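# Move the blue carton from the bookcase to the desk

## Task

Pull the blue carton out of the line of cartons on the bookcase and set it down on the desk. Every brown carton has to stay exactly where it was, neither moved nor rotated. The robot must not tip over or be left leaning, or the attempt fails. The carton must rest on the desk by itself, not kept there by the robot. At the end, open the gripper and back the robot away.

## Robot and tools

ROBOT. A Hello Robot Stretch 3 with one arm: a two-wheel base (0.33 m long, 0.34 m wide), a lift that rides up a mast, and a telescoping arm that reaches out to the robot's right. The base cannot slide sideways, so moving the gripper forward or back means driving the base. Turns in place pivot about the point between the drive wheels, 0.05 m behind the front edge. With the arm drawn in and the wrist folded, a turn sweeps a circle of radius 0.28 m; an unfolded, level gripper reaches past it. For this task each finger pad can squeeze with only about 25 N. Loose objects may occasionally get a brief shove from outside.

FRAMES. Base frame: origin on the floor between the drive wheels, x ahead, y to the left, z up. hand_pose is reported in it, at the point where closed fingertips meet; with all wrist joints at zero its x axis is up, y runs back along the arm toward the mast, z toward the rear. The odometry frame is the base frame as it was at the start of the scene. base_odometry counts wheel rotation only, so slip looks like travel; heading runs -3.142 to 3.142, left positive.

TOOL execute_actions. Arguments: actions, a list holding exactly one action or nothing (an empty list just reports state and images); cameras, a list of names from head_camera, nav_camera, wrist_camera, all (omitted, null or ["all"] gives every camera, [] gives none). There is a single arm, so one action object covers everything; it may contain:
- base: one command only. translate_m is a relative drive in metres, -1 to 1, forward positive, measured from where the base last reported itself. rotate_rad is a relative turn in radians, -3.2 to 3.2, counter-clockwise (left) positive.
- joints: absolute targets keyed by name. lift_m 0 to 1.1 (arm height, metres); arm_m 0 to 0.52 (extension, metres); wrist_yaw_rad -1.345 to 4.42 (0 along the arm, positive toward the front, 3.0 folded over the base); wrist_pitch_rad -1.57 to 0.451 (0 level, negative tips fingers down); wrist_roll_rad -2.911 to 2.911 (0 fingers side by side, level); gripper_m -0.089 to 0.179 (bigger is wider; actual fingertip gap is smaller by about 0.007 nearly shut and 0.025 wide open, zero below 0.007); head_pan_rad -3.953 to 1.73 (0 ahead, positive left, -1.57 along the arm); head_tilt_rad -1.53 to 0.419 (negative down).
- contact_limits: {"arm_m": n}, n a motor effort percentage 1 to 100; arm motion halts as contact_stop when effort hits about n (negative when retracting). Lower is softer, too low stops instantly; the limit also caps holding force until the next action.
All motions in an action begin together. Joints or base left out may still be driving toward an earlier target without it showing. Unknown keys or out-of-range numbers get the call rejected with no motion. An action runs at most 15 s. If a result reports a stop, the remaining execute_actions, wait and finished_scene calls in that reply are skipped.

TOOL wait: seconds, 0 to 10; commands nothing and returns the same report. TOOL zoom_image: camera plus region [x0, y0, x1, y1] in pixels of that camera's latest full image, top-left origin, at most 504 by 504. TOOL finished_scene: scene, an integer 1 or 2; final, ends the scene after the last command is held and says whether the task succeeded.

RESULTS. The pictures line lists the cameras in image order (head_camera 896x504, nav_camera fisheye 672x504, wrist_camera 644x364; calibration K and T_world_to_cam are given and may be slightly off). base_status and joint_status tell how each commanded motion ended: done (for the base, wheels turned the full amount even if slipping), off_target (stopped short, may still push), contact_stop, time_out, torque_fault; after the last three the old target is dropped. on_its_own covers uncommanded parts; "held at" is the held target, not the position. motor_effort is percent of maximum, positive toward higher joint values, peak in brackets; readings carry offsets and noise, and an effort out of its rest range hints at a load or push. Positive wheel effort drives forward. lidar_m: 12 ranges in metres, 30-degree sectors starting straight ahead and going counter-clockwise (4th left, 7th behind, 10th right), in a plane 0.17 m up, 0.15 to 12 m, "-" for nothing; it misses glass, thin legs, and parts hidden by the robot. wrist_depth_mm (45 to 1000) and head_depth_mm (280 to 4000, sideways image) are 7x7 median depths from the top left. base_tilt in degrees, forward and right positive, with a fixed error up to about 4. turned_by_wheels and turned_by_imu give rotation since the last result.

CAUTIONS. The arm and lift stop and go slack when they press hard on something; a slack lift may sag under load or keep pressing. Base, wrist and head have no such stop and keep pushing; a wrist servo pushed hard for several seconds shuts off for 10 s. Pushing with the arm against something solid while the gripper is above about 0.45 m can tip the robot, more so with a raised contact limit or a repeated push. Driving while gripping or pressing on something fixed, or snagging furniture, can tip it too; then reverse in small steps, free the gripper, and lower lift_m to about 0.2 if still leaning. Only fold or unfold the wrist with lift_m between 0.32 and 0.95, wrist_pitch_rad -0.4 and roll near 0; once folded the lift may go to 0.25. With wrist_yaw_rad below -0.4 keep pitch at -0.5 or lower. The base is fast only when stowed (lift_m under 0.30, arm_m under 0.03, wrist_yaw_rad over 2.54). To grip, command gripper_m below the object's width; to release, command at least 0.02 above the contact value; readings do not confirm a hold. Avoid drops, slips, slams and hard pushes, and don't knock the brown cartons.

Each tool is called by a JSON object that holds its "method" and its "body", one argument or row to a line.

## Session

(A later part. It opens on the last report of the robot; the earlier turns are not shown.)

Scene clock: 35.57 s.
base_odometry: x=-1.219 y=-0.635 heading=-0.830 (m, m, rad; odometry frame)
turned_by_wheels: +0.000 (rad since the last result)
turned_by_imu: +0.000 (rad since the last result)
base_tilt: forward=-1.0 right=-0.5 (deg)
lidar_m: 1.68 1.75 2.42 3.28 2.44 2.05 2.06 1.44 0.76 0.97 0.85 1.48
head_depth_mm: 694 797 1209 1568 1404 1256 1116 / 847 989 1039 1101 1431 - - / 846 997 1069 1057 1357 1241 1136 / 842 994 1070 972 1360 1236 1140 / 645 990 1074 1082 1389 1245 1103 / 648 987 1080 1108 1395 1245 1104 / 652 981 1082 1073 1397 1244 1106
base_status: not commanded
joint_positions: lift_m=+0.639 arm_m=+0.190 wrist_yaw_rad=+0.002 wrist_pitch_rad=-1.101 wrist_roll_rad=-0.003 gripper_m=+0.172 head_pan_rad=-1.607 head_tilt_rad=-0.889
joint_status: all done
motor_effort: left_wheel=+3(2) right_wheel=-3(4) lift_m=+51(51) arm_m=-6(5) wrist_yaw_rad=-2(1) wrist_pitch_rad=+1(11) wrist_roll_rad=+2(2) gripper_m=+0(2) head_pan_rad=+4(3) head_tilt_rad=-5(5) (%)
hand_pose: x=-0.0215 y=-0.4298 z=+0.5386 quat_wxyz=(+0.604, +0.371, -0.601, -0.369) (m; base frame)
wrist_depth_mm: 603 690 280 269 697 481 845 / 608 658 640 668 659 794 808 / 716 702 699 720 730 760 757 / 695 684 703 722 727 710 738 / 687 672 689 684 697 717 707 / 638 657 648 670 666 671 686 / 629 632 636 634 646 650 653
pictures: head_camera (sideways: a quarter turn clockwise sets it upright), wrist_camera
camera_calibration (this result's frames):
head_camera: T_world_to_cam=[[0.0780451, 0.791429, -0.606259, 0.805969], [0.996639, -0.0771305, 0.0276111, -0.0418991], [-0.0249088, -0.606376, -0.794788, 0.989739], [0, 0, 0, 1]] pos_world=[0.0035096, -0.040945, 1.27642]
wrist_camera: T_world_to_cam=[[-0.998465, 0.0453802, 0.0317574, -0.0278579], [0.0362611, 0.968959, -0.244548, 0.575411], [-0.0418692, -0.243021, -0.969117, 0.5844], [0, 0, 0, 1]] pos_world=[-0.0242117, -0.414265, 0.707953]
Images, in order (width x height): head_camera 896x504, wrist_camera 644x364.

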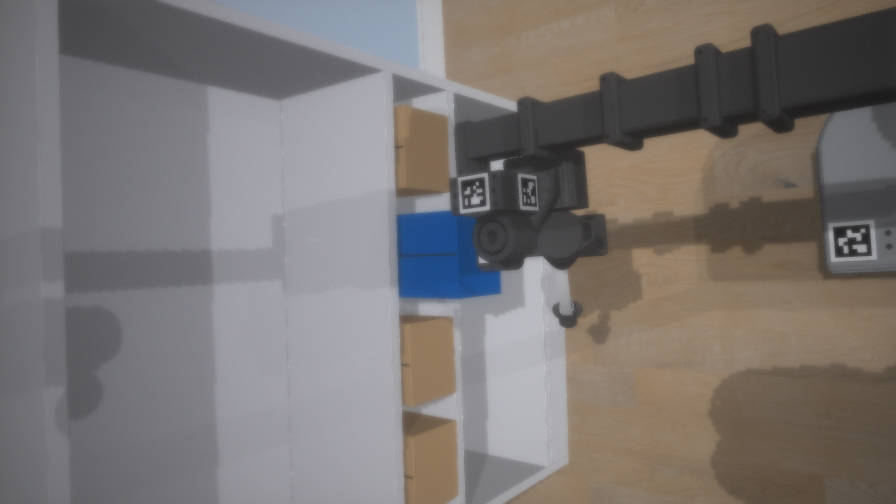

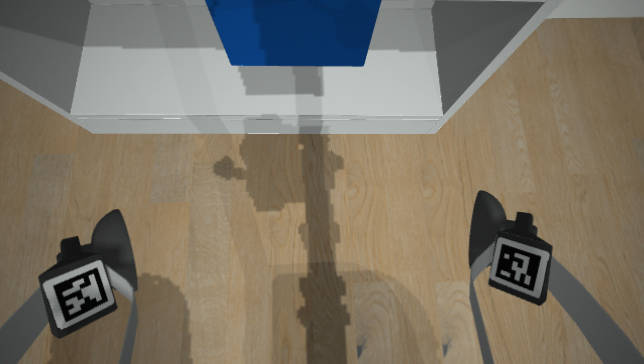

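{"method": "execute_actions", "body": {
  "actions": [
    {"joints":{"arm_m":0.435},"contact_limits":{"arm_m":15}}
  ],
  "cameras": ["wrist_camera"]
}}

Scene clock: 38.93 s.
base_odometry: x=-1.219 y=-0.635 heading=-0.830 (m, m, rad; odometry frame)
turned_by_wheels: +0.000 (rad since the last result)
turned_by_imu: +0.000 (rad since the last result)
base_tilt: forward=-1.0 right=-0.4 (deg)
lidar_m: 1.68 1.76 2.43 3.27 2.43 2.05 2.07 1.44 0.76 0.97 0.85 1.47
head_depth_mm: 695 795 1210 1566 1409 1254 1112 / 849 988 1036 1115 - - - / 846 996 1107 1288 1383 1242 1139 / 843 993 1103 974 1384 1242 1138 / 645 991 1075 1084 1391 1241 1104 / 648 985 1077 1109 1391 1248 1105 / 651 985 1078 1074 1392 1242 1107
base_status: not commanded
joint_positions: lift_m=+0.639 arm_m=+0.435 wrist_yaw_rad=+0.001 wrist_pitch_rad=-1.102 wrist_roll_rad=-0.002 gripper_m=+0.172 head_pan_rad=-1.607 head_tilt_rad=-0.889
joint_status: all done
motor_effort: left_wheel=+3(3) right_wheel=-3(2) lift_m=+51(51) arm_m=+5(5) wrist_yaw_rad=+0(1) wrist_pitch_rad=+1(1) wrist_roll_rad=+1(2) gripper_m=+0(0) head_pan_rad=+3(3) head_tilt_rad=-6(5) (%)
contact_limits: arm_m 15 (drawing in: default 29, maximum 48; extending or still: default 39, maximum 65)
hand_pose: x=-0.0215 y=-0.6739 z=+0.5386 quat_wxyz=(+0.604, +0.371, -0.601, -0.370) (m; base frame)
wrist_depth_mm: 144 146 147 149 151 152 154 / 138 139 141 143 144 146 147 / 135 136 138 139 140 141 143 / 198 229 173 174 177 215 216 / 582 570 165 167 169 630 702 / 647 646 159 161 164 659 679 / 620 628 154 156 158 651 641
pictures: wrist_camera
camera_calibration (this result's frames):
wrist_camera: T_world_to_cam=[[-0.998429, 0.0464417, 0.0313626, -0.0158732], [0.0374056, 0.969023, -0.24412, 0.811799], [-0.0417284, -0.242563, -0.969238, 0.525406], [0, 0, 0, 1]] pos_world=[-0.0242897, -0.65847, 0.707918]
Images, in order (width x height): wrist_camera 644x364.

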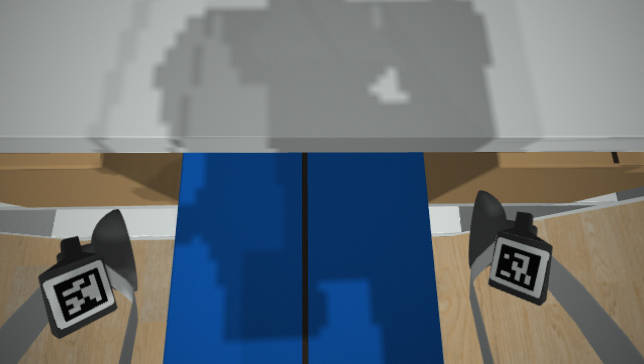

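{"method": "execute_actions", "body": {
  "actions": [
    {"base":{"translate_m":0.004},"joints":{"arm_m":0.447,"wrist_yaw_rad":-0.045,"lift_m":0.603},"contact_limits":{"arm_m":15}}
  ],
  "cameras": ["wrist_camera"]
}}

Scene clock: 40.60 s.
base_odometry: x=-1.216 y=-0.638 heading=-0.830 (m, m, rad; odometry frame)
turned_by_wheels: +0.000 (rad since the last result)
turned_by_imu: +0.000 (rad since the last result)
base_tilt: forward=-0.9 right=-0.4 (deg)
lidar_m: 1.68 1.75 2.41 3.27 2.44 2.04 2.07 1.44 0.76 0.97 0.85 1.48
head_depth_mm: 704 806 954 1560 1404 1234 1106 / 848 995 1035 1102 1437 - - / 846 996 1106 1416 1384 1237 1135 / 843 993 1102 976 1387 1241 1139 / 643 991 1077 1085 1387 1240 1102 / 648 983 1075 1109 1394 1243 1107 / 652 983 1083 1070 1394 1245 1109
base_status: done
joint_positions: lift_m=+0.604 arm_m=+0.447 wrist_yaw_rad=-0.042 wrist_pitch_rad=-1.102 wrist_roll_rad=-0.002 gripper_m=+0.172 head_pan_rad=-1.607 head_tilt_rad=-0.889
joint_status: all done
motor_effort: left_wheel=+2(9) right_wheel=-2(6) lift_m=+15(47) arm_m=+5(5) wrist_yaw_rad=-2(2) wrist_pitch_rad=+1(1) wrist_roll_rad=+1(1) gripper_m=+1(1) head_pan_rad=+4(3) head_tilt_rad=-5(5) (%)
contact_limits: arm_m 15 (drawing in: default 29, maximum 48; extending or still: default 39, maximum 65)
hand_pose: x=-0.0255 y=-0.6858 z=+0.5029 quat_wxyz=(+0.595, +0.358, -0.609, -0.383) (m; base frame)
wrist_depth_mm: 104 105 106 107 109 110 111 / 100 101 102 103 104 105 106 / 97 98 99 100 104 108 113 / 153 172 137 138 139 199 201 / 519 131 131 132 133 577 676 / 624 125 126 128 128 621 656 / 589 122 121 122 123 625 626
pictures: wrist_camera
camera_calibration (this result's frames):
wrist_camera: T_world_to_cam=[[-0.99551, 0.0893056, 0.0313733, 0.0112149], [0.0790232, 0.966574, -0.243904, 0.813998], [-0.0521066, -0.24033, -0.969292, 0.489047], [0, 0, 0, 1]] pos_world=[-0.0276777, -0.670259, 0.672215]
Images, in order (width x height): wrist_camera 644x364.

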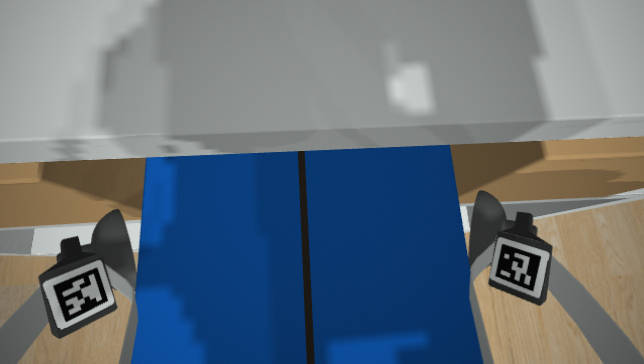

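{"method": "execute_actions", "body": {
  "actions": [
    {"joints":{"arm_m":0.459,"gripper_m":0.161,"lift_m":0.6},"contact_limits":{"arm_m":15}}
  ],
  "cameras": ["wrist_camera"]
}}

{"method": "execute_actions", "body": {
  "actions": [
    {"joints":{"gripper_m":0.092}}
  ],
  "cameras": []
}}

{"method": "execute_actions", "body": {
  "actions": [
    {"joints":{"gripper_m":0.092,"arm_m":0.445}}
  ],
  "cameras": ["wrist_camera"]
}}

{"method": "execute_actions", "body": {
  "actions": [
    {"joints":{"lift_m":0.611}}
  ],
  "cameras": ["wrist_camera"]
}}

Scene clock: 41.97 s.
base_odometry: x=-1.216 y=-0.638 heading=-0.830 (m, m, rad; odometry frame)
turned_by_wheels: +0.000 (rad since the last result)
turned_by_imu: +0.000 (rad since the last result)
base_tilt: forward=-1.0 right=-0.4 (deg)
lidar_m: 1.68 1.75 2.42 3.26 2.44 2.06 2.07 1.44 0.76 0.97 0.85 1.48
head_depth_mm: 704 806 954 1564 1404 1231 1096 / 846 996 1039 1103 1424 - - / 845 997 1104 1415 1388 1241 1137 / 844 995 1104 974 1385 1241 1141 / 643 988 1073 1086 1390 1242 1106 / 648 983 1079 1110 1391 1248 1106 / 652 983 1079 1074 1390 1247 1105
base_status: not commanded
joint_positions: lift_m=+0.601 arm_m=+0.459 wrist_yaw_rad=-0.043 wrist_pitch_rad=-1.102 wrist_roll_rad=-0.002 gripper_m=+0.161 head_pan_rad=-1.607 head_tilt_rad=-0.889
joint_status: all done
motor_effort: left_wheel=+2(2) right_wheel=-3(2) lift_m=+13(14) arm_m=+6(7) wrist_yaw_rad=-1(2) wrist_pitch_rad=+1(1) wrist_roll_rad=+1(1) gripper_m=-7(100) head_pan_rad=+4(4) head_tilt_rad=-5(5) (%)
contact_limits: arm_m 15 (drawing in: default 29, maximum 48; extending or still: default 39, maximum 65)
hand_pose: x=-0.0256 y=-0.6977 z=+0.4999 quat_wxyz=(+0.595, +0.358, -0.609, -0.383) (m; base frame)
wrist_depth_mm: 101 102 103 105 106 107 108 / 97 98 99 100 101 102 103 / 93 94 95 96 97 97 99 / 136 101 107 133 134 161 140 / 203 128 128 130 131 246 667 / 621 123 123 125 126 639 651 / 581 120 119 120 122 609 622
pictures: wrist_camera
camera_calibration (this result's frames):
wrist_camera: T_world_to_cam=[[-0.995432, 0.0901728, 0.0313832, 0.0128914], [0.079873, 0.966552, -0.243715, 0.824679], [-0.05231, -0.240095, -0.969339, 0.483482], [0, 0, 0, 1]] pos_world=[-0.0277461, -0.682176, 0.66924]
Images, in order (width x height): wrist_camera 644x364.

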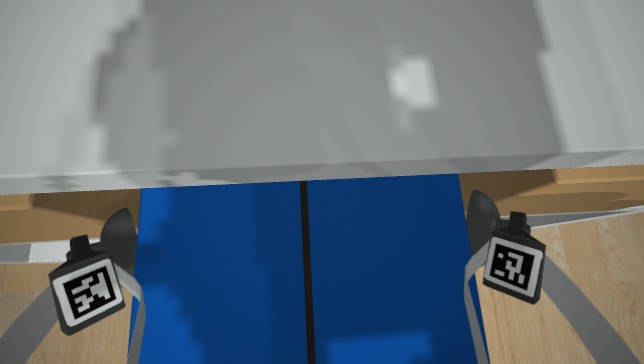

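Scene clock: 43.13 s.
base_odometry: x=-1.216 y=-0.638 heading=-0.830 (m, m, rad; odometry frame)
turned_by_wheels: +0.000 (rad since the last result)
turned_by_imu: +0.000 (rad since the last result)
base_tilt: forward=-1.0 right=-0.5 (deg)
lidar_m: 1.68 1.74 2.42 3.26 2.44 2.05 2.07 1.44 0.76 0.97 0.85 1.48
head_depth_mm: 703 806 955 1559 1406 1232 1097 / 850 1003 1037 1103 1419 - - / 845 996 1108 1414 1385 1240 1135 / 845 993 1103 974 1390 1243 1142 / 646 989 1075 1086 1393 1240 1104 / 649 987 1078 1107 1399 1246 1102 / 654 983 1082 1073 1394 1246 1106
base_status: not commanded
joint_positions: lift_m=+0.601 arm_m=+0.459 wrist_yaw_rad=-0.043 wrist_pitch_rad=-1.102 wrist_roll_rad=-0.002 gripper_m=+0.128 head_pan_rad=-1.607 head_tilt_rad=-0.889
joint_status: gripper_m off_target (ended at +0.128, target +0.092)
motor_effort: left_wheel=+2(2) right_wheel=-3(2) lift_m=+14(14) arm_m=+6(6) wrist_yaw_rad=-1(1) wrist_pitch_rad=+1(1) wrist_roll_rad=+1(1) gripper_m=-100(100) head_pan_rad=+4(3) head_tilt_rad=-5(5) (%)
hand_pose: x=-0.0256 y=-0.6977 z=+0.4999 quat_wxyz=(+0.595, +0.358, -0.609, -0.383) (m; base frame)
wrist_depth_mm: 103 104 105 107 107 109 109 / 99 99 101 102 102 104 104 / 95 95 96 97 98 99 100 / 107 100 107 134 136 154 141 / 203 131 130 131 132 318 673 / 603 125 125 127 128 628 654 / 589 122 121 122 123 609 626
pictures: none
No camera images: the call's "cameras" was empty. Leave "cameras" out to get every camera's image.

Scene clock: 44.07 s.
base_odometry: x=-1.216 y=-0.638 heading=-0.830 (m, m, rad; odometry frame)
turned_by_wheels: +0.000 (rad since the last result)
turned_by_imu: +0.000 (rad since the last result)
base_tilt: forward=-1.0 right=-0.4 (deg)
lidar_m: 1.68 1.74 2.43 3.26 2.43 2.05 2.07 1.45 0.76 0.97 0.85 1.48
head_depth_mm: 706 808 956 1566 1406 1234 1098 / 849 1002 1038 1097 1420 - - / 844 997 1107 1285 1388 1242 1137 / 844 994 1105 977 1384 1238 1141 / 644 990 1073 1100 1388 1241 1106 / 648 984 1076 1108 1394 1246 1105 / 652 982 1083 1075 1402 1248 1112
base_status: not commanded
joint_positions: lift_m=+0.601 arm_m=+0.445 wrist_yaw_rad=-0.043 wrist_pitch_rad=-1.102 wrist_roll_rad=-0.002 gripper_m=+0.107 head_pan_rad=-1.607 head_tilt_rad=-0.889
joint_status: gripper_m off_target (ended at +0.107, target +0.092); the others done
motor_effort: left_wheel=+2(2) right_wheel=-2(3) lift_m=+14(14) arm_m=-6(6) wrist_yaw_rad=-1(2) wrist_pitch_rad=+1(1) wrist_roll_rad=+1(1) gripper_m=-100(100) head_pan_rad=+4(4) head_tilt_rad=-5(5) (%)
hand_pose: x=-0.0256 y=-0.6846 z=+0.4999 quat_wxyz=(+0.595, +0.358, -0.609, -0.383) (m; base frame)
wrist_depth_mm: 101 102 103 104 105 106 108 / 97 98 98 99 101 102 103 / 97 95 98 102 107 112 117 / 157 172 132 135 136 199 207 / 538 130 131 132 133 665 671 / 619 128 128 129 130 636 641 / 593 579 126 127 129 620 623
pictures: wrist_camera
camera_calibration (this result's frames):
wrist_camera: T_world_to_cam=[[-0.99541, 0.0904108, 0.0313763, 0.0118505], [0.0800975, 0.966495, -0.243869, 0.812032], [-0.0523734, -0.240236, -0.969301, 0.486519], [0, 0, 0, 1]] pos_world=[-0.027765, -0.669017, 0.66924]
Images, in order (width x height): wrist_camera 644x364.

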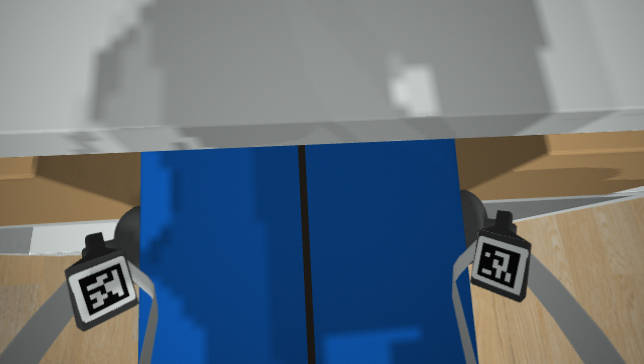

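Scene clock: 44.83 s.
base_odometry: x=-1.216 y=-0.638 heading=-0.830 (m, m, rad; odometry frame)
turned_by_wheels: +0.000 (rad since the last result)
turned_by_imu: +0.000 (rad since the last result)
base_tilt: forward=-1.0 right=-0.4 (deg)
lidar_m: 1.68 1.75 2.42 3.26 2.44 2.06 2.07 1.44 0.76 0.97 0.85 1.48
head_depth_mm: 704 807 953 1573 1401 1230 1096 / 847 1000 1039 1104 1424 - - / 847 995 1108 1413 1379 1236 1141 / 843 995 1103 972 1391 1242 1138 / 646 990 1078 1088 1390 1239 1101 / 647 988 1076 1106 1395 1244 1104 / 652 981 1082 1070 1398 1242 1106
base_status: not commanded
joint_positions: lift_m=+0.610 arm_m=+0.445 wrist_yaw_rad=-0.043 wrist_pitch_rad=-1.106 wrist_roll_rad=-0.002 gripper_m=+0.095 head_pan_rad=-1.607 head_tilt_rad=-0.889
joint_status: all done
on_its_own: gripper_m moved -0.012 to your old target +0.092
motor_effort: left_wheel=+2(2) right_wheel=-3(2) lift_m=+52(54) arm_m=-6(6) wrist_yaw_rad=-1(1) wrist_pitch_rad=+3(4) wrist_roll_rad=+1(1) gripper_m=-100(100) head_pan_rad=+3(4) head_tilt_rad=-5(5) (%)
hand_pose: x=-0.0256 y=-0.6834 z=+0.5091 quat_wxyz=(+0.594, +0.359, -0.608, -0.384) (m; base frame)
wrist_depth_mm: 111 111 113 115 115 117 118 / 106 107 108 109 110 111 113 / 102 104 106 107 109 114 119 / 161 172 134 136 138 202 213 / 535 130 131 133 134 675 678 / 621 127 128 129 131 641 645 / 603 362 125 126 128 624 623
pictures: wrist_camera
camera_calibration (this result's frames):
wrist_camera: T_world_to_cam=[[-0.995416, 0.090267, 0.0315944, 0.0112995], [0.0801462, 0.967605, -0.239409, 0.81169], [-0.0521817, -0.235779, -0.970405, 0.499311], [0, 0, 0, 1]] pos_world=[-0.0277512, -0.668688, 0.678503]
Images, in order (width x height): wrist_camera 644x364.

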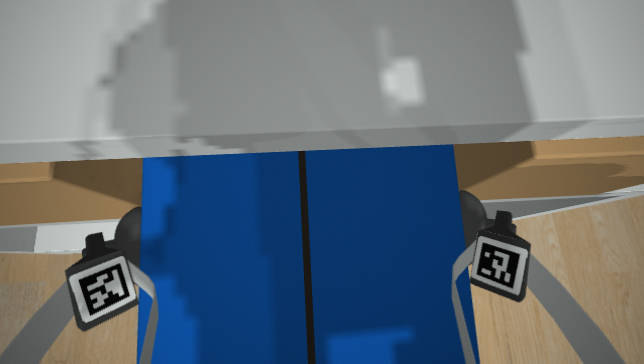

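{"method": "execute_actions", "body": {
  "actions": [
    {"joints":{"wrist_pitch_rad":-1.16,"arm_m":0.0,"lift_m":0.614,"gripper_m":0.095}}
  ]
}}

Scene clock: 49.67 s.
base_odometry: x=-1.216 y=-0.638 heading=-0.830 (m, m, rad; odometry frame)
turned_by_wheels: +0.000 (rad since the last result)
turned_by_imu: +0.000 (rad since the last result)
base_tilt: forward=-1.0 right=-0.4 (deg)
lidar_m: 1.68 1.75 2.42 3.28 2.44 2.05 2.07 1.44 0.76 0.97 0.85 1.48
head_depth_mm: 704 808 957 1574 1404 1250 1108 / 849 998 1038 1124 1385 1280 - / 845 994 1069 1128 1385 748 - / 844 995 1069 1157 1362 723 660 / 644 990 1072 1132 1389 1242 1102 / 648 987 1078 1110 1390 1249 1107 / 653 982 1083 1074 1393 1249 1106
base_status: not commanded
joint_positions: lift_m=+0.613 arm_m=+0.003 wrist_yaw_rad=-0.043 wrist_pitch_rad=-1.166 wrist_roll_rad=-0.002 gripper_m=+0.099 head_pan_rad=-1.607 head_tilt_rad=-0.889
joint_status: gripper_m off_target (ended at +0.099, target +0.095); the others done
joint sent to its limit — the command would take arm_m past its lower limit, so that joint was sent only as far as its limit.
motor_effort: left_wheel=+2(2) right_wheel=-2(3) lift_m=+53(54) arm_m=-6(6) wrist_yaw_rad=-2(1) wrist_pitch_rad=+3(2) wrist_roll_rad=+1(1) gripper_m=-62(64) head_pan_rad=+3(4) head_tilt_rad=-5(5) (%)
hand_pose: x=-0.0250 y=-0.2264 z=+0.5070 quat_wxyz=(+0.583, +0.377, -0.598, -0.402) (m; base frame)
wrist_depth_mm: 722 639 145 147 149 762 794 / 690 704 141 143 145 732 753 / 683 666 137 139 141 719 714 / 656 652 134 136 137 664 702 / 634 130 131 133 134 677 675 / 615 127 128 130 131 641 660 / 599 125 125 127 128 626 641
pictures: head_camera (sideways: a quarter turn clockwise sets it upright), nav_camera (sideways: a quarter turn counterclockwise sets it upright), wrist_camera
camera_calibration (this result's frames):
head_camera: T_world_to_cam=[[0.0780449, 0.791428, -0.606259, 0.805969], [0.996639, -0.0771302, 0.0276111, -0.0418991], [-0.0249087, -0.606376, -0.794788, 0.989739], [0, 0, 0, 1]] pos_world=[0.00350961, -0.040945, 1.27642]
nav_camera: T_world_to_cam=[[0.00268668, -0.757911, 0.652352, -0.807297], [-0.999838, 0.00955712, 0.0152214, 0.044228], [-0.0177711, -0.652288, -0.757763, 0.944699], [0, 0, 0, 1]] pos_world=[0.0631781, 0.00393346, 1.24183]
wrist_camera: T_world_to_cam=[[-0.995496, 0.0883614, 0.0343635, -0.0311171], [0.0807276, 0.980073, -0.181492, 0.342398], [-0.0497156, -0.1779, -0.982792, 0.624502], [0, 0, 0, 1]] pos_world=[-0.0275704, -0.221726, 0.676967]
Images, in order (width x height): head_camera 896x504, nav_camera 672x504, wrist_camera 644x364.

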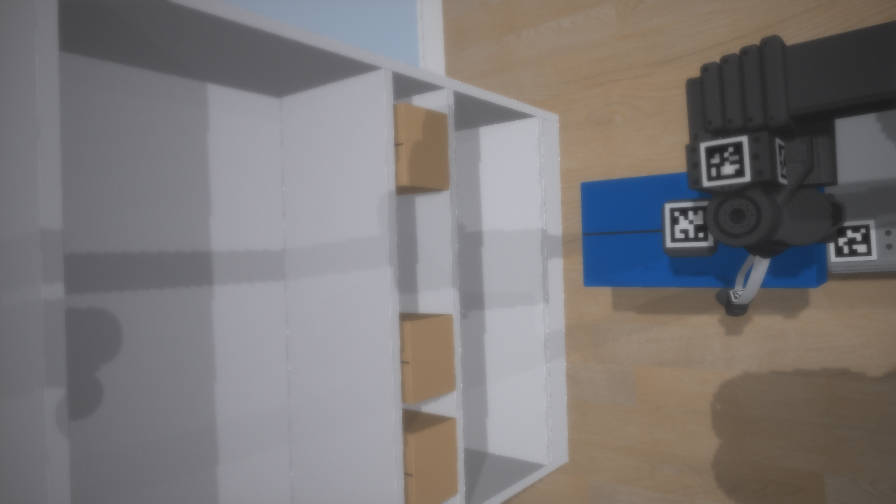

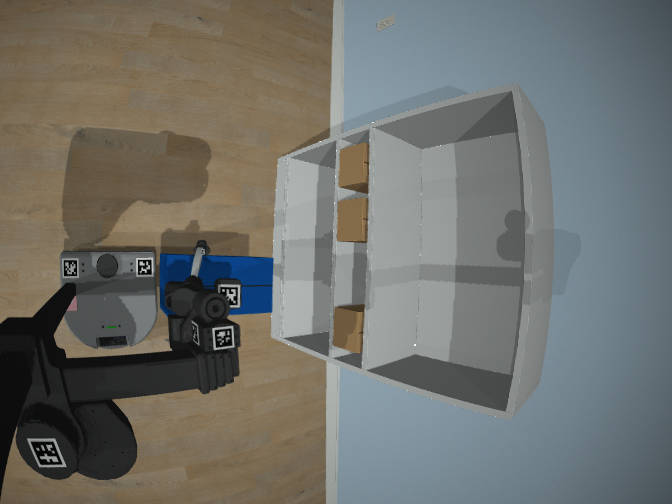

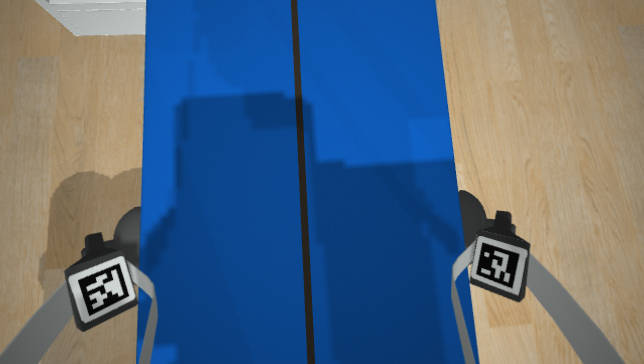

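{"method": "execute_actions", "body": {
  "actions": [
    {"base":{"rotate_rad":1.68},"joints":{"head_pan_rad":0,"head_tilt_rad":-0.6}}
  ],
  "cameras": []
}}

{"method": "execute_actions", "body": {
  "actions": [
    {"base":{"translate_m":1},"joints":{"lift_m":0.97}}
  ],
  "cameras": []
}}

{"method": "execute_actions", "body": {
  "actions": [
    {"base":{"translate_m":1}}
  ]
}}

Scene clock: 53.73 s.
base_odometry: x=-1.216 y=-0.638 heading=+0.850 (m, m, rad; odometry frame)
turned_by_wheels: +1.680 (rad since the last result)
turned_by_imu: +1.681 (rad since the last result)
base_tilt: forward=-1.0 right=-0.4 (deg)
lidar_m: 3.25 2.44 2.06 2.07 1.31 0.76 0.97 0.85 1.67 1.68 1.82 2.67
head_depth_mm: 3157 3528 3123 2215 1717 1410 1188 / 3188 3541 3108 2213 1731 1409 1188 / 3205 3561 3165 2242 1738 1409 1191 / 3240 3622 3196 2248 1743 1416 1197 / 3251 3625 3214 2258 1748 1425 1197 / 3285 3531 3227 2287 1758 1429 1206 / 3322 3730 3254 2279 1770 1436 1202
base_status: done
joint_positions: lift_m=+0.613 arm_m=+0.003 wrist_yaw_rad=-0.043 wrist_pitch_rad=-1.166 wrist_roll_rad=-0.002 gripper_m=+0.099 head_pan_rad=-0.007 head_tilt_rad=-0.606
joint_status: all done
motor_effort: left_wheel=-3(9) right_wheel=+2(6) lift_m=+52(52) arm_m=-6(5) wrist_yaw_rad=-1(2) wrist_pitch_rad=+3(3) wrist_roll_rad=+1(1) gripper_m=-62(62) head_pan_rad=+3(40) head_tilt_rad=+3(23) (%)
hand_pose: x=-0.0250 y=-0.2264 z=+0.5070 quat_wxyz=(+0.583, +0.377, -0.598, -0.402) (m; base frame)
wrist_depth_mm: 716 725 145 147 150 755 767 / 709 695 140 143 144 742 740 / 682 666 138 139 141 722 719 / 649 660 134 136 137 704 696 / 635 131 131 132 134 684 673 / 616 127 128 130 130 639 656 / 603 125 125 127 128 620 641
pictures: none
No camera images: the call's "cameras" was empty. Leave "cameras" out to get every camera's image.

Scene clock: 64.70 s.
base_odometry: x=-0.556 y=+0.113 heading=+0.850 (m, m, rad; odometry frame)
turned_by_wheels: +0.000 (rad since the last result)
turned_by_imu: +0.002 (rad since the last result)
base_tilt: forward=-1.0 right=-0.4 (deg)
lidar_m: 2.30 2.08 1.76 1.58 2.11 2.04 1.70 2.17 1.82 1.80 1.94 2.77
head_depth_mm: 2284 2560 2795 2231 1713 1401 1189 / 2296 2464 2780 2220 1723 1412 1194 / 2321 2455 2852 2236 1733 1414 1190 / 2372 2507 2867 2247 1743 1421 1194 / 2376 2546 2897 2266 1752 1425 1197 / 2386 2562 2959 2278 1757 1432 1201 / 2408 2561 2906 2292 1774 1434 1205
base_status: done
joint_positions: lift_m=+0.969 arm_m=+0.003 wrist_yaw_rad=-0.043 wrist_pitch_rad=-1.166 wrist_roll_rad=-0.002 gripper_m=+0.099 head_pan_rad=-0.007 head_tilt_rad=-0.606
joint_status: all done
motor_effort: left_wheel=-3(5) right_wheel=+2(6) lift_m=+52(54) arm_m=-6(6) wrist_yaw_rad=-2(1) wrist_pitch_rad=+3(3) wrist_roll_rad=+1(1) gripper_m=-62(61) head_pan_rad=+4(3) head_tilt_rad=+3(2) (%)
hand_pose: x=-0.0250 y=-0.2264 z=+0.8630 quat_wxyz=(+0.583, +0.377, -0.598, -0.402) (m; base frame)
wrist_depth_mm: - - 145 146 149 - - / - - 142 144 145 - - / - - 138 139 142 - - / - - 134 136 138 - - / 989 130 131 133 134 - - / 972 128 128 129 131 - - / 898 125 125 126 128 962 943
pictures: none
No camera images: the call's "cameras" was empty. Leave "cameras" out to get every camera's image.

Scene clock: 75.67 s.
base_odometry: x=+0.104 y=+0.864 heading=+0.850 (m, m, rad; odometry frame)
turned_by_wheels: +0.000 (rad since the last result)
turned_by_imu: +0.002 (rad since the last result)
base_tilt: forward=-0.9 right=-0.4 (deg)
lidar_m: 1.75 1.55 1.50 1.46 1.82 2.98 2.67 2.44 1.94 1.89 2.05 1.33
head_depth_mm: 1432 1592 1364 1962 1715 1407 1185 / 1447 1606 1375 1991 1682 1411 1190 / 1463 1629 1381 2064 1731 1414 1192 / 1475 1648 1391 2076 1734 1415 1196 / 1477 1665 1400 2080 1751 1423 1199 / 1494 1676 1416 2106 1754 1430 1201 / 1514 1702 1419 2106 1769 1436 1204
base_status: done
joint_positions: lift_m=+0.969 arm_m=+0.003 wrist_yaw_rad=-0.043 wrist_pitch_rad=-1.166 wrist_roll_rad=-0.002 gripper_m=+0.099 head_pan_rad=-0.007 head_tilt_rad=-0.606
joint_status: not commanded
motor_effort: left_wheel=-4(5) right_wheel=+2(8) lift_m=+52(52) arm_m=-6(6) wrist_yaw_rad=-2(2) wrist_pitch_rad=+3(2) wrist_roll_rad=+1(1) gripper_m=-63(62) head_pan_rad=+3(3) head_tilt_rad=+3(3) (%)
hand_pose: x=-0.0250 y=-0.2264 z=+0.8630 quat_wxyz=(+0.583, +0.377, -0.598, -0.402) (m; base frame)
wrist_depth_mm: - - 144 148 149 - - / - - 142 143 145 - - / - - 138 139 142 - - / - - 134 136 138 - - / 997 131 131 132 134 - - / 939 127 128 130 131 - - / 943 125 124 126 127 945 986
pictures: head_camera (sideways: a quarter turn clockwise sets it upright), nav_camera (sideways: a quarter turn counterclockwise sets it upright), wrist_camera
camera_calibration (this result's frames):
head_camera: T_world_to_cam=[[-0.592233, 0.0537959, -0.803969, 1.06772], [0.0390339, 0.998513, 0.0380596, -0.0496727], [0.804821, -0.00884191, -0.593452, 0.722817], [0, 0, 0, 1]] pos_world=[0.0525368, -0.00144884, 1.28926]
nav_camera: T_world_to_cam=[[0.544971, 0.0260182, 0.838051, -1.05264], [0.0139333, -0.999661, 0.0219749, 0.0292447], [0.838339, -0.000298841, -0.545149, 0.662918], [0, 0, 0, 1]] pos_world=[0.0175008, 0.0568207, 1.24291]
wrist_camera: T_world_to_cam=[[-0.995497, 0.0883465, 0.03437, -0.0433594], [0.0807117, 0.980075, -0.181492, 0.407013], [-0.0497193, -0.177901, -0.982792, 0.974381], [0, 0, 0, 1]] pos_world=[-0.0275694, -0.22173, 1.03297]
Images, in order (width x height): head_camera 896x504, nav_camera 672x504, wrist_camera 644x364.

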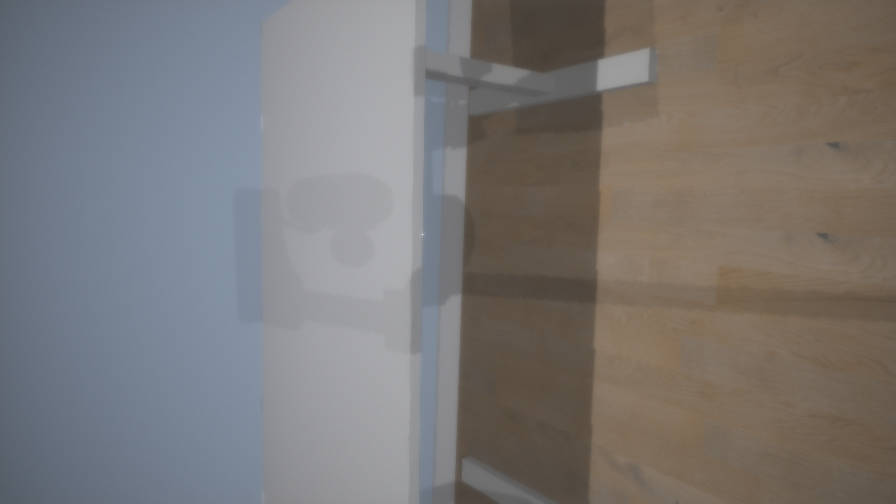

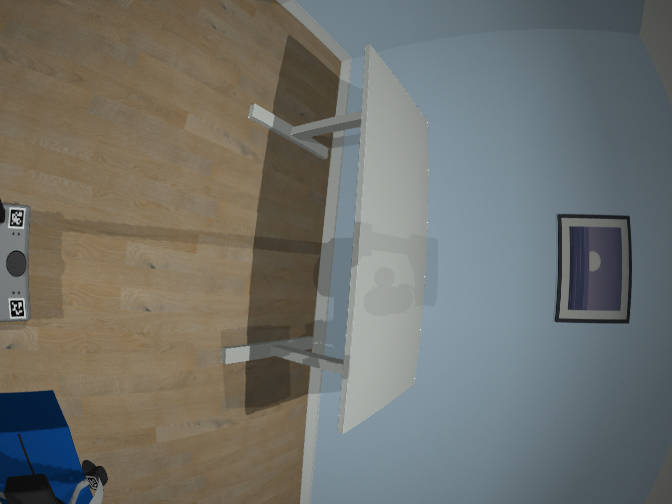

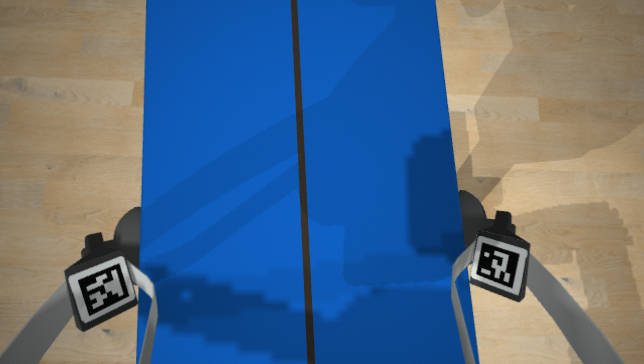

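Edge ≈0.97 m ahead.

{"method": "execute_actions", "body": {
  "actions": [
    {"base":{"translate_m":0.44},"joints":{"arm_m":0.2,"lift_m":0.95}}
  ],
  "cameras": []
}}

{"method": "execute_actions", "body": {
  "actions": [
    {"base":{"rotate_rad":1.46},"joints":{"arm_m":0.48,"head_pan_rad":-1.5,"head_tilt_rad":-0.8}}
  ],
  "cameras": ["wrist_camera","head_camera"]
}}

Scene clock: 81.40 s.
base_odometry: x=+0.394 y=+1.194 heading=+0.850 (m, m, rad; odometry frame)
turned_by_wheels: +0.000 (rad since the last result)
turned_by_imu: +0.000 (rad since the last result)
base_tilt: forward=-1.0 right=-0.4 (deg)
lidar_m: 1.31 1.19 1.81 1.39 1.53 2.92 3.11 2.52 1.97 1.95 1.68 0.93
head_depth_mm: 1064 1184 1298 975 757 1348 1177 / 1071 1195 1291 978 762 1411 1190 / 1079 1210 1306 985 789 1414 1195 / 1090 1220 1319 990 793 1415 1195 / 1100 1235 1328 994 796 1423 1197 / 1111 1244 1339 999 799 1428 1199 / 1120 1253 1355 1003 802 1432 1208
base_status: done
joint_positions: lift_m=+0.951 arm_m=+0.200 wrist_yaw_rad=-0.044 wrist_pitch_rad=-1.166 wrist_roll_rad=-0.002 gripper_m=+0.099 head_pan_rad=-0.007 head_tilt_rad=-0.606
joint_status: all done
motor_effort: left_wheel=-3(4) right_wheel=+2(7) lift_m=+16(48) arm_m=+5(6) wrist_yaw_rad=-1(0) wrist_pitch_rad=+3(3) wrist_roll_rad=+1(1) gripper_m=-62(62) head_pan_rad=+4(4) head_tilt_rad=+3(3) (%)
hand_pose: x=-0.0250 y=-0.4233 z=+0.8443 quat_wxyz=(+0.582, +0.377, -0.598, -0.402) (m; base frame)
wrist_depth_mm: - - 145 147 149 - - / - - 141 143 145 - - / - - 138 140 141 - - / - 984 134 136 137 - - / 918 131 131 133 134 - - / 900 128 128 129 131 946 - / 897 125 125 127 128 948 918
pictures: none
No camera images: the call's "cameras" was empty. Leave "cameras" out to get every camera's image.

Scene clock: 84.70 s.
base_odometry: x=+0.394 y=+1.194 heading=+2.310 (m, m, rad; odometry frame)
turned_by_wheels: +1.460 (rad since the last result)
turned_by_imu: +1.460 (rad since the last result)
base_tilt: forward=-1.0 right=-0.4 (deg)
lidar_m: 1.40 1.53 2.55 3.11 2.78 2.04 1.95 1.86 0.94 1.31 1.19 1.19
head_depth_mm: 1057 1181 974 802 1446 1272 1117 / - 1238 940 804 1491 1273 1117 / 1081 - 729 783 1500 1283 1121 / 1132 1245 784 808 1508 1285 1125 / 1136 1251 986 813 1500 1286 1125 / 1145 1262 989 815 1511 1291 1124 / 1151 1269 994 816 1511 1292 1131
base_status: done
joint_positions: lift_m=+0.951 arm_m=+0.480 wrist_yaw_rad=-0.044 wrist_pitch_rad=-1.166 wrist_roll_rad=-0.002 gripper_m=+0.099 head_pan_rad=-1.493 head_tilt_rad=-0.790
joint_status: all done
motor_effort: left_wheel=-3(10) right_wheel=+2(8) lift_m=+16(16) arm_m=+5(6) wrist_yaw_rad=+0(1) wrist_pitch_rad=+3(3) wrist_roll_rad=+1(1) gripper_m=-61(61) head_pan_rad=-4(42) head_tilt_rad=-5(22) (%)
hand_pose: x=-0.0251 y=-0.7033 z=+0.8443 quat_wxyz=(+0.582, +0.377, -0.598, -0.402) (m; base frame)
wrist_depth_mm: 315 315 145 147 148 337 339 / 304 304 141 143 144 321 328 / 294 296 138 139 141 314 318 / 289 287 134 136 137 303 304 / 281 131 131 132 134 298 299 / 273 127 128 129 131 282 289 / 266 126 125 126 128 277 279
pictures: head_camera (sideways: a quarter turn clockwise sets it upright), wrist_camera
camera_calibration (this result's frames):
head_camera: T_world_to_cam=[[-0.00710382, 0.731679, -0.681612, 0.904673], [0.998737, 0.0390902, 0.0315526, -0.0470472], [0.0497308, -0.680528, -0.731033, 0.90638], [0, 0, 0, 1]] pos_world=[0.00833945, -0.0432751, 1.28071]
wrist_camera: T_world_to_cam=[[-0.995378, 0.0897299, 0.0342274, 0.000426805], [0.082109, 0.979995, -0.181296, 0.870772], [-0.0498104, -0.177648, -0.982833, 0.871374], [0, 0, 0, 1]] pos_world=[-0.02767, -0.698593, 1.01427]
Images, in order (width x height): head_camera 896x504, wrist_camera 644x364.

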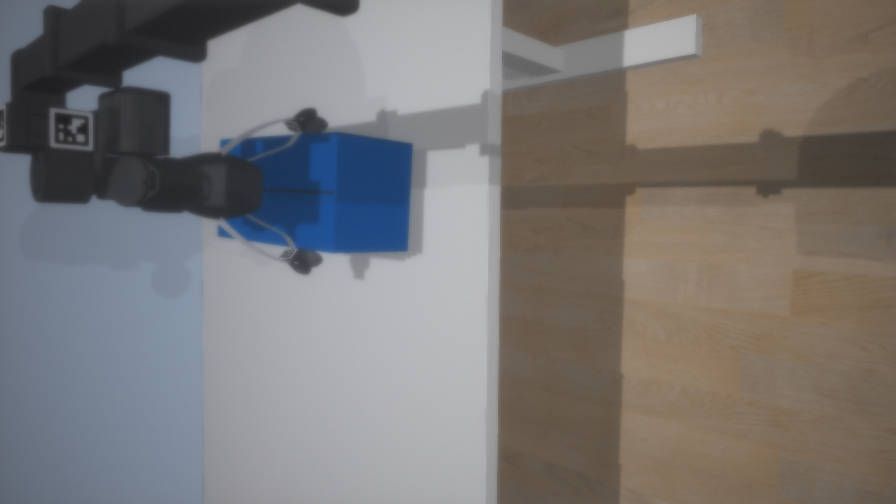

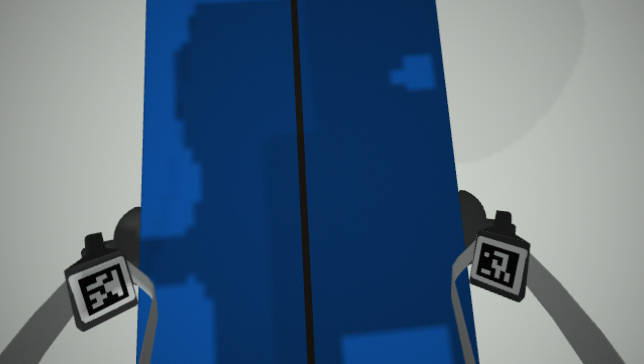

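{"method": "execute_actions", "body": {
  "actions": [
    {"joints":{"lift_m":0.911}}
  ],
  "cameras": []
}}

{"method": "execute_actions", "body": {
  "actions": [
    {"joints":{"gripper_m":0.175}}
  ],
  "cameras": []
}}

{"method": "execute_actions", "body": {
  "actions": [
    {"joints":{"gripper_m":0.175,"lift_m":0.97}}
  ],
  "cameras": []
}}

{"method": "execute_actions", "body": {
  "actions": [
    {"joints":{"arm_m":0.2}}
  ],
  "cameras": ["head_camera"]
}}

Scene clock: 86.27 s.
base_odometry: x=+0.394 y=+1.194 heading=+2.310 (m, m, rad; odometry frame)
turned_by_wheels: +0.000 (rad since the last result)
turned_by_imu: +0.000 (rad since the last result)
base_tilt: forward=-1.0 right=-0.4 (deg)
lidar_m: 1.40 1.54 2.54 3.08 2.78 2.04 1.95 1.87 0.93 1.32 1.19 1.19
head_depth_mm: 1088 - 937 781 1443 1272 1114 / 1081 1184 972 803 1490 1283 1122 / 1101 - 744 773 1498 1283 1121 / 1130 1248 871 787 1494 1286 1124 / 1136 1255 985 813 1499 1284 1123 / 1141 1262 993 815 1507 1289 1128 / 1151 1268 995 818 1511 1298 1128
base_status: not commanded
joint_positions: lift_m=+0.912 arm_m=+0.480 wrist_yaw_rad=-0.044 wrist_pitch_rad=-1.166 wrist_roll_rad=-0.002 gripper_m=+0.099 head_pan_rad=-1.493 head_tilt_rad=-0.790
joint_status: all done
motor_effort: left_wheel=-2(2) right_wheel=+2(1) lift_m=+15(17) arm_m=+5(5) wrist_yaw_rad=-1(1) wrist_pitch_rad=+3(3) wrist_roll_rad=+1(1) gripper_m=-62(62) head_pan_rad=-4(3) head_tilt_rad=-5(4) (%)
hand_pose: x=-0.0251 y=-0.7033 z=+0.8053 quat_wxyz=(+0.582, +0.377, -0.598, -0.402) (m; base frame)
wrist_depth_mm: 273 271 146 148 150 289 291 / 265 264 142 143 146 279 282 / 258 256 138 139 142 270 274 / 251 251 135 136 138 265 264 / 244 131 131 133 134 257 258 / 238 127 128 130 131 244 252 / 229 125 125 127 128 243 244
pictures: none
No camera images: the call's "cameras" was empty. Leave "cameras" out to get every camera's image.

Scene clock: 87.53 s.
base_odometry: x=+0.394 y=+1.194 heading=+2.310 (m, m, rad; odometry frame)
turned_by_wheels: +0.000 (rad since the last result)
turned_by_imu: +0.000 (rad since the last result)
base_tilt: forward=-1.0 right=-0.4 (deg)
lidar_m: 1.39 1.53 2.55 3.12 2.78 2.03 1.95 1.87 0.94 1.32 1.19 1.19
head_depth_mm: 1090 - 939 780 1446 1266 1116 / 1079 1187 974 808 1497 1280 1120 / 1104 - 747 767 1504 1282 1121 / 1132 1248 869 789 1502 1289 1123 / 1135 1254 987 813 1494 1291 1124 / 1144 1264 990 816 1508 1291 1129 / 1149 1270 994 819 1511 1295 1128
base_status: not commanded
joint_positions: lift_m=+0.912 arm_m=+0.480 wrist_yaw_rad=-0.044 wrist_pitch_rad=-1.166 wrist_roll_rad=-0.002 gripper_m=+0.157 head_pan_rad=-1.493 head_tilt_rad=-0.790
joint_status: gripper_m off_target (ended at +0.157, target +0.175)
motor_effort: left_wheel=-2(2) right_wheel=+1(2) lift_m=+15(15) arm_m=+5(5) wrist_yaw_rad=-1(0) wrist_pitch_rad=+3(3) wrist_roll_rad=+1(1) gripper_m=+100(99) head_pan_rad=-4(3) head_tilt_rad=-4(4) (%)
hand_pose: x=-0.0251 y=-0.7033 z=+0.8053 quat_wxyz=(+0.582, +0.377, -0.598, -0.402) (m; base frame)
wrist_depth_mm: 274 272 151 153 156 290 291 / 265 263 145 148 149 280 282 / 256 256 141 143 145 272 273 / 250 247 137 139 140 264 267 / 243 133 133 134 136 259 258 / 236 129 130 130 133 244 252 / 228 229 126 127 128 243 243
pictures: none
No camera images: the call's "cameras" was empty. Leave "cameras" out to get every camera's image.

Scene clock: 88.90 s.
base_odometry: x=+0.394 y=+1.194 heading=+2.310 (m, m, rad; odometry frame)
turned_by_wheels: +0.000 (rad since the last result)
turned_by_imu: +0.000 (rad since the last result)
base_tilt: forward=-1.0 right=-0.3 (deg)
lidar_m: 1.40 1.53 2.56 3.11 2.78 2.04 1.95 1.86 0.93 1.32 1.19 1.19
head_depth_mm: - 1213 970 800 1442 1265 1115 / - 1237 972 807 1494 1281 1126 / - 1144 774 769 1496 1288 1120 / 1127 1252 878 788 1499 1290 1124 / 1136 1255 988 812 1508 1289 1123 / 1143 1264 990 815 1512 1298 1129 / 1151 1274 994 817 1508 1296 1127
base_status: not commanded
joint_positions: lift_m=+0.969 arm_m=+0.480 wrist_yaw_rad=-0.044 wrist_pitch_rad=-1.166 wrist_roll_rad=-0.002 gripper_m=+0.175 head_pan_rad=-1.493 head_tilt_rad=-0.790
joint_status: all done
motor_effort: left_wheel=-2(2) right_wheel=+2(2) lift_m=+51(53) arm_m=+5(5) wrist_yaw_rad=+0(1) wrist_pitch_rad=+3(3) wrist_roll_rad=+1(1) gripper_m=+1(99) head_pan_rad=-3(4) head_tilt_rad=-4(4) (%)
hand_pose: x=-0.0251 y=-0.7033 z=+0.8630 quat_wxyz=(+0.582, +0.377, -0.598, -0.402) (m; base frame)
wrist_depth_mm: 335 339 214 218 346 352 357 / 326 324 208 209 336 345 345 / 317 319 202 203 325 333 332 / 307 308 195 197 316 323 323 / 297 301 189 191 195 314 318 / - 291 184 187 189 302 307 / 279 284 181 181 183 295 298
pictures: none
No camera images: the call's "cameras" was empty. Leave "cameras" out to get every camera's image.

Scene clock: 92.20 s.
base_odometry: x=+0.394 y=+1.194 heading=+2.310 (m, m, rad; odometry frame)
turned_by_wheels: +0.000 (rad since the last result)
turned_by_imu: +0.000 (rad since the last result)
base_tilt: forward=-1.0 right=-0.4 (deg)
lidar_m: 1.40 1.54 2.55 3.10 2.78 2.03 1.95 1.86 0.94 1.31 1.19 1.19
head_depth_mm: 1086 - - 805 1444 1273 1113 / 1096 - - 804 1492 1278 1118 / 1125 - - 763 1501 1280 1115 / 1129 1253 905 787 1492 1285 1122 / 1137 1252 985 814 1497 1292 1124 / 1143 1263 988 813 1512 1291 1126 / 1146 1267 993 818 1513 1294 1128
base_status: not commanded
joint_positions: lift_m=+0.969 arm_m=+0.200 wrist_yaw_rad=-0.044 wrist_pitch_rad=-1.166 wrist_roll_rad=-0.002 gripper_m=+0.175 head_pan_rad=-1.493 head_tilt_rad=-0.790
joint_status: all done
motor_effort: left_wheel=-2(2) right_wheel=+2(2) lift_m=+51(52) arm_m=-6(6) wrist_yaw_rad=-1(1) wrist_pitch_rad=+3(3) wrist_roll_rad=+1(1) gripper_m=+0(1) head_pan_rad=-3(3) head_tilt_rad=-4(5) (%)
hand_pose: x=-0.0251 y=-0.4240 z=+0.8630 quat_wxyz=(+0.582, +0.377, -0.598, -0.402) (m; base frame)
wrist_depth_mm: 337 340 298 291 355 355 358 / 327 327 330 333 340 342 352 / 314 319 323 329 341 - - / - - - - - - - / 984 - - - - - - / 945 951 947 953 - - - / 915 909 933 951 953 974 970
pictures: head_camera (sideways: a quarter turn clockwise sets it upright)
camera_calibration (this result's frames):
head_camera: T_world_to_cam=[[-0.00710365, 0.731679, -0.681612, 0.904673], [0.998737, 0.03909, 0.0315526, -0.0470472], [0.0497306, -0.680527, -0.731033, 0.90638], [0, 0, 0, 1]] pos_world=[0.00833944, -0.0432751, 1.28071]
Images, in order (width x height): head_camera 896x504.

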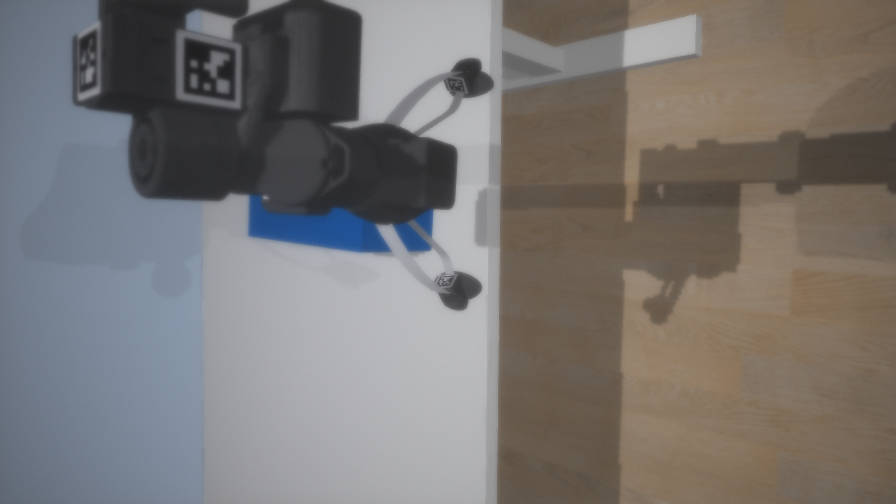

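{"method": "finished_scene", "body": {
  "scene": 2
}}

The scene is finished: the task was done.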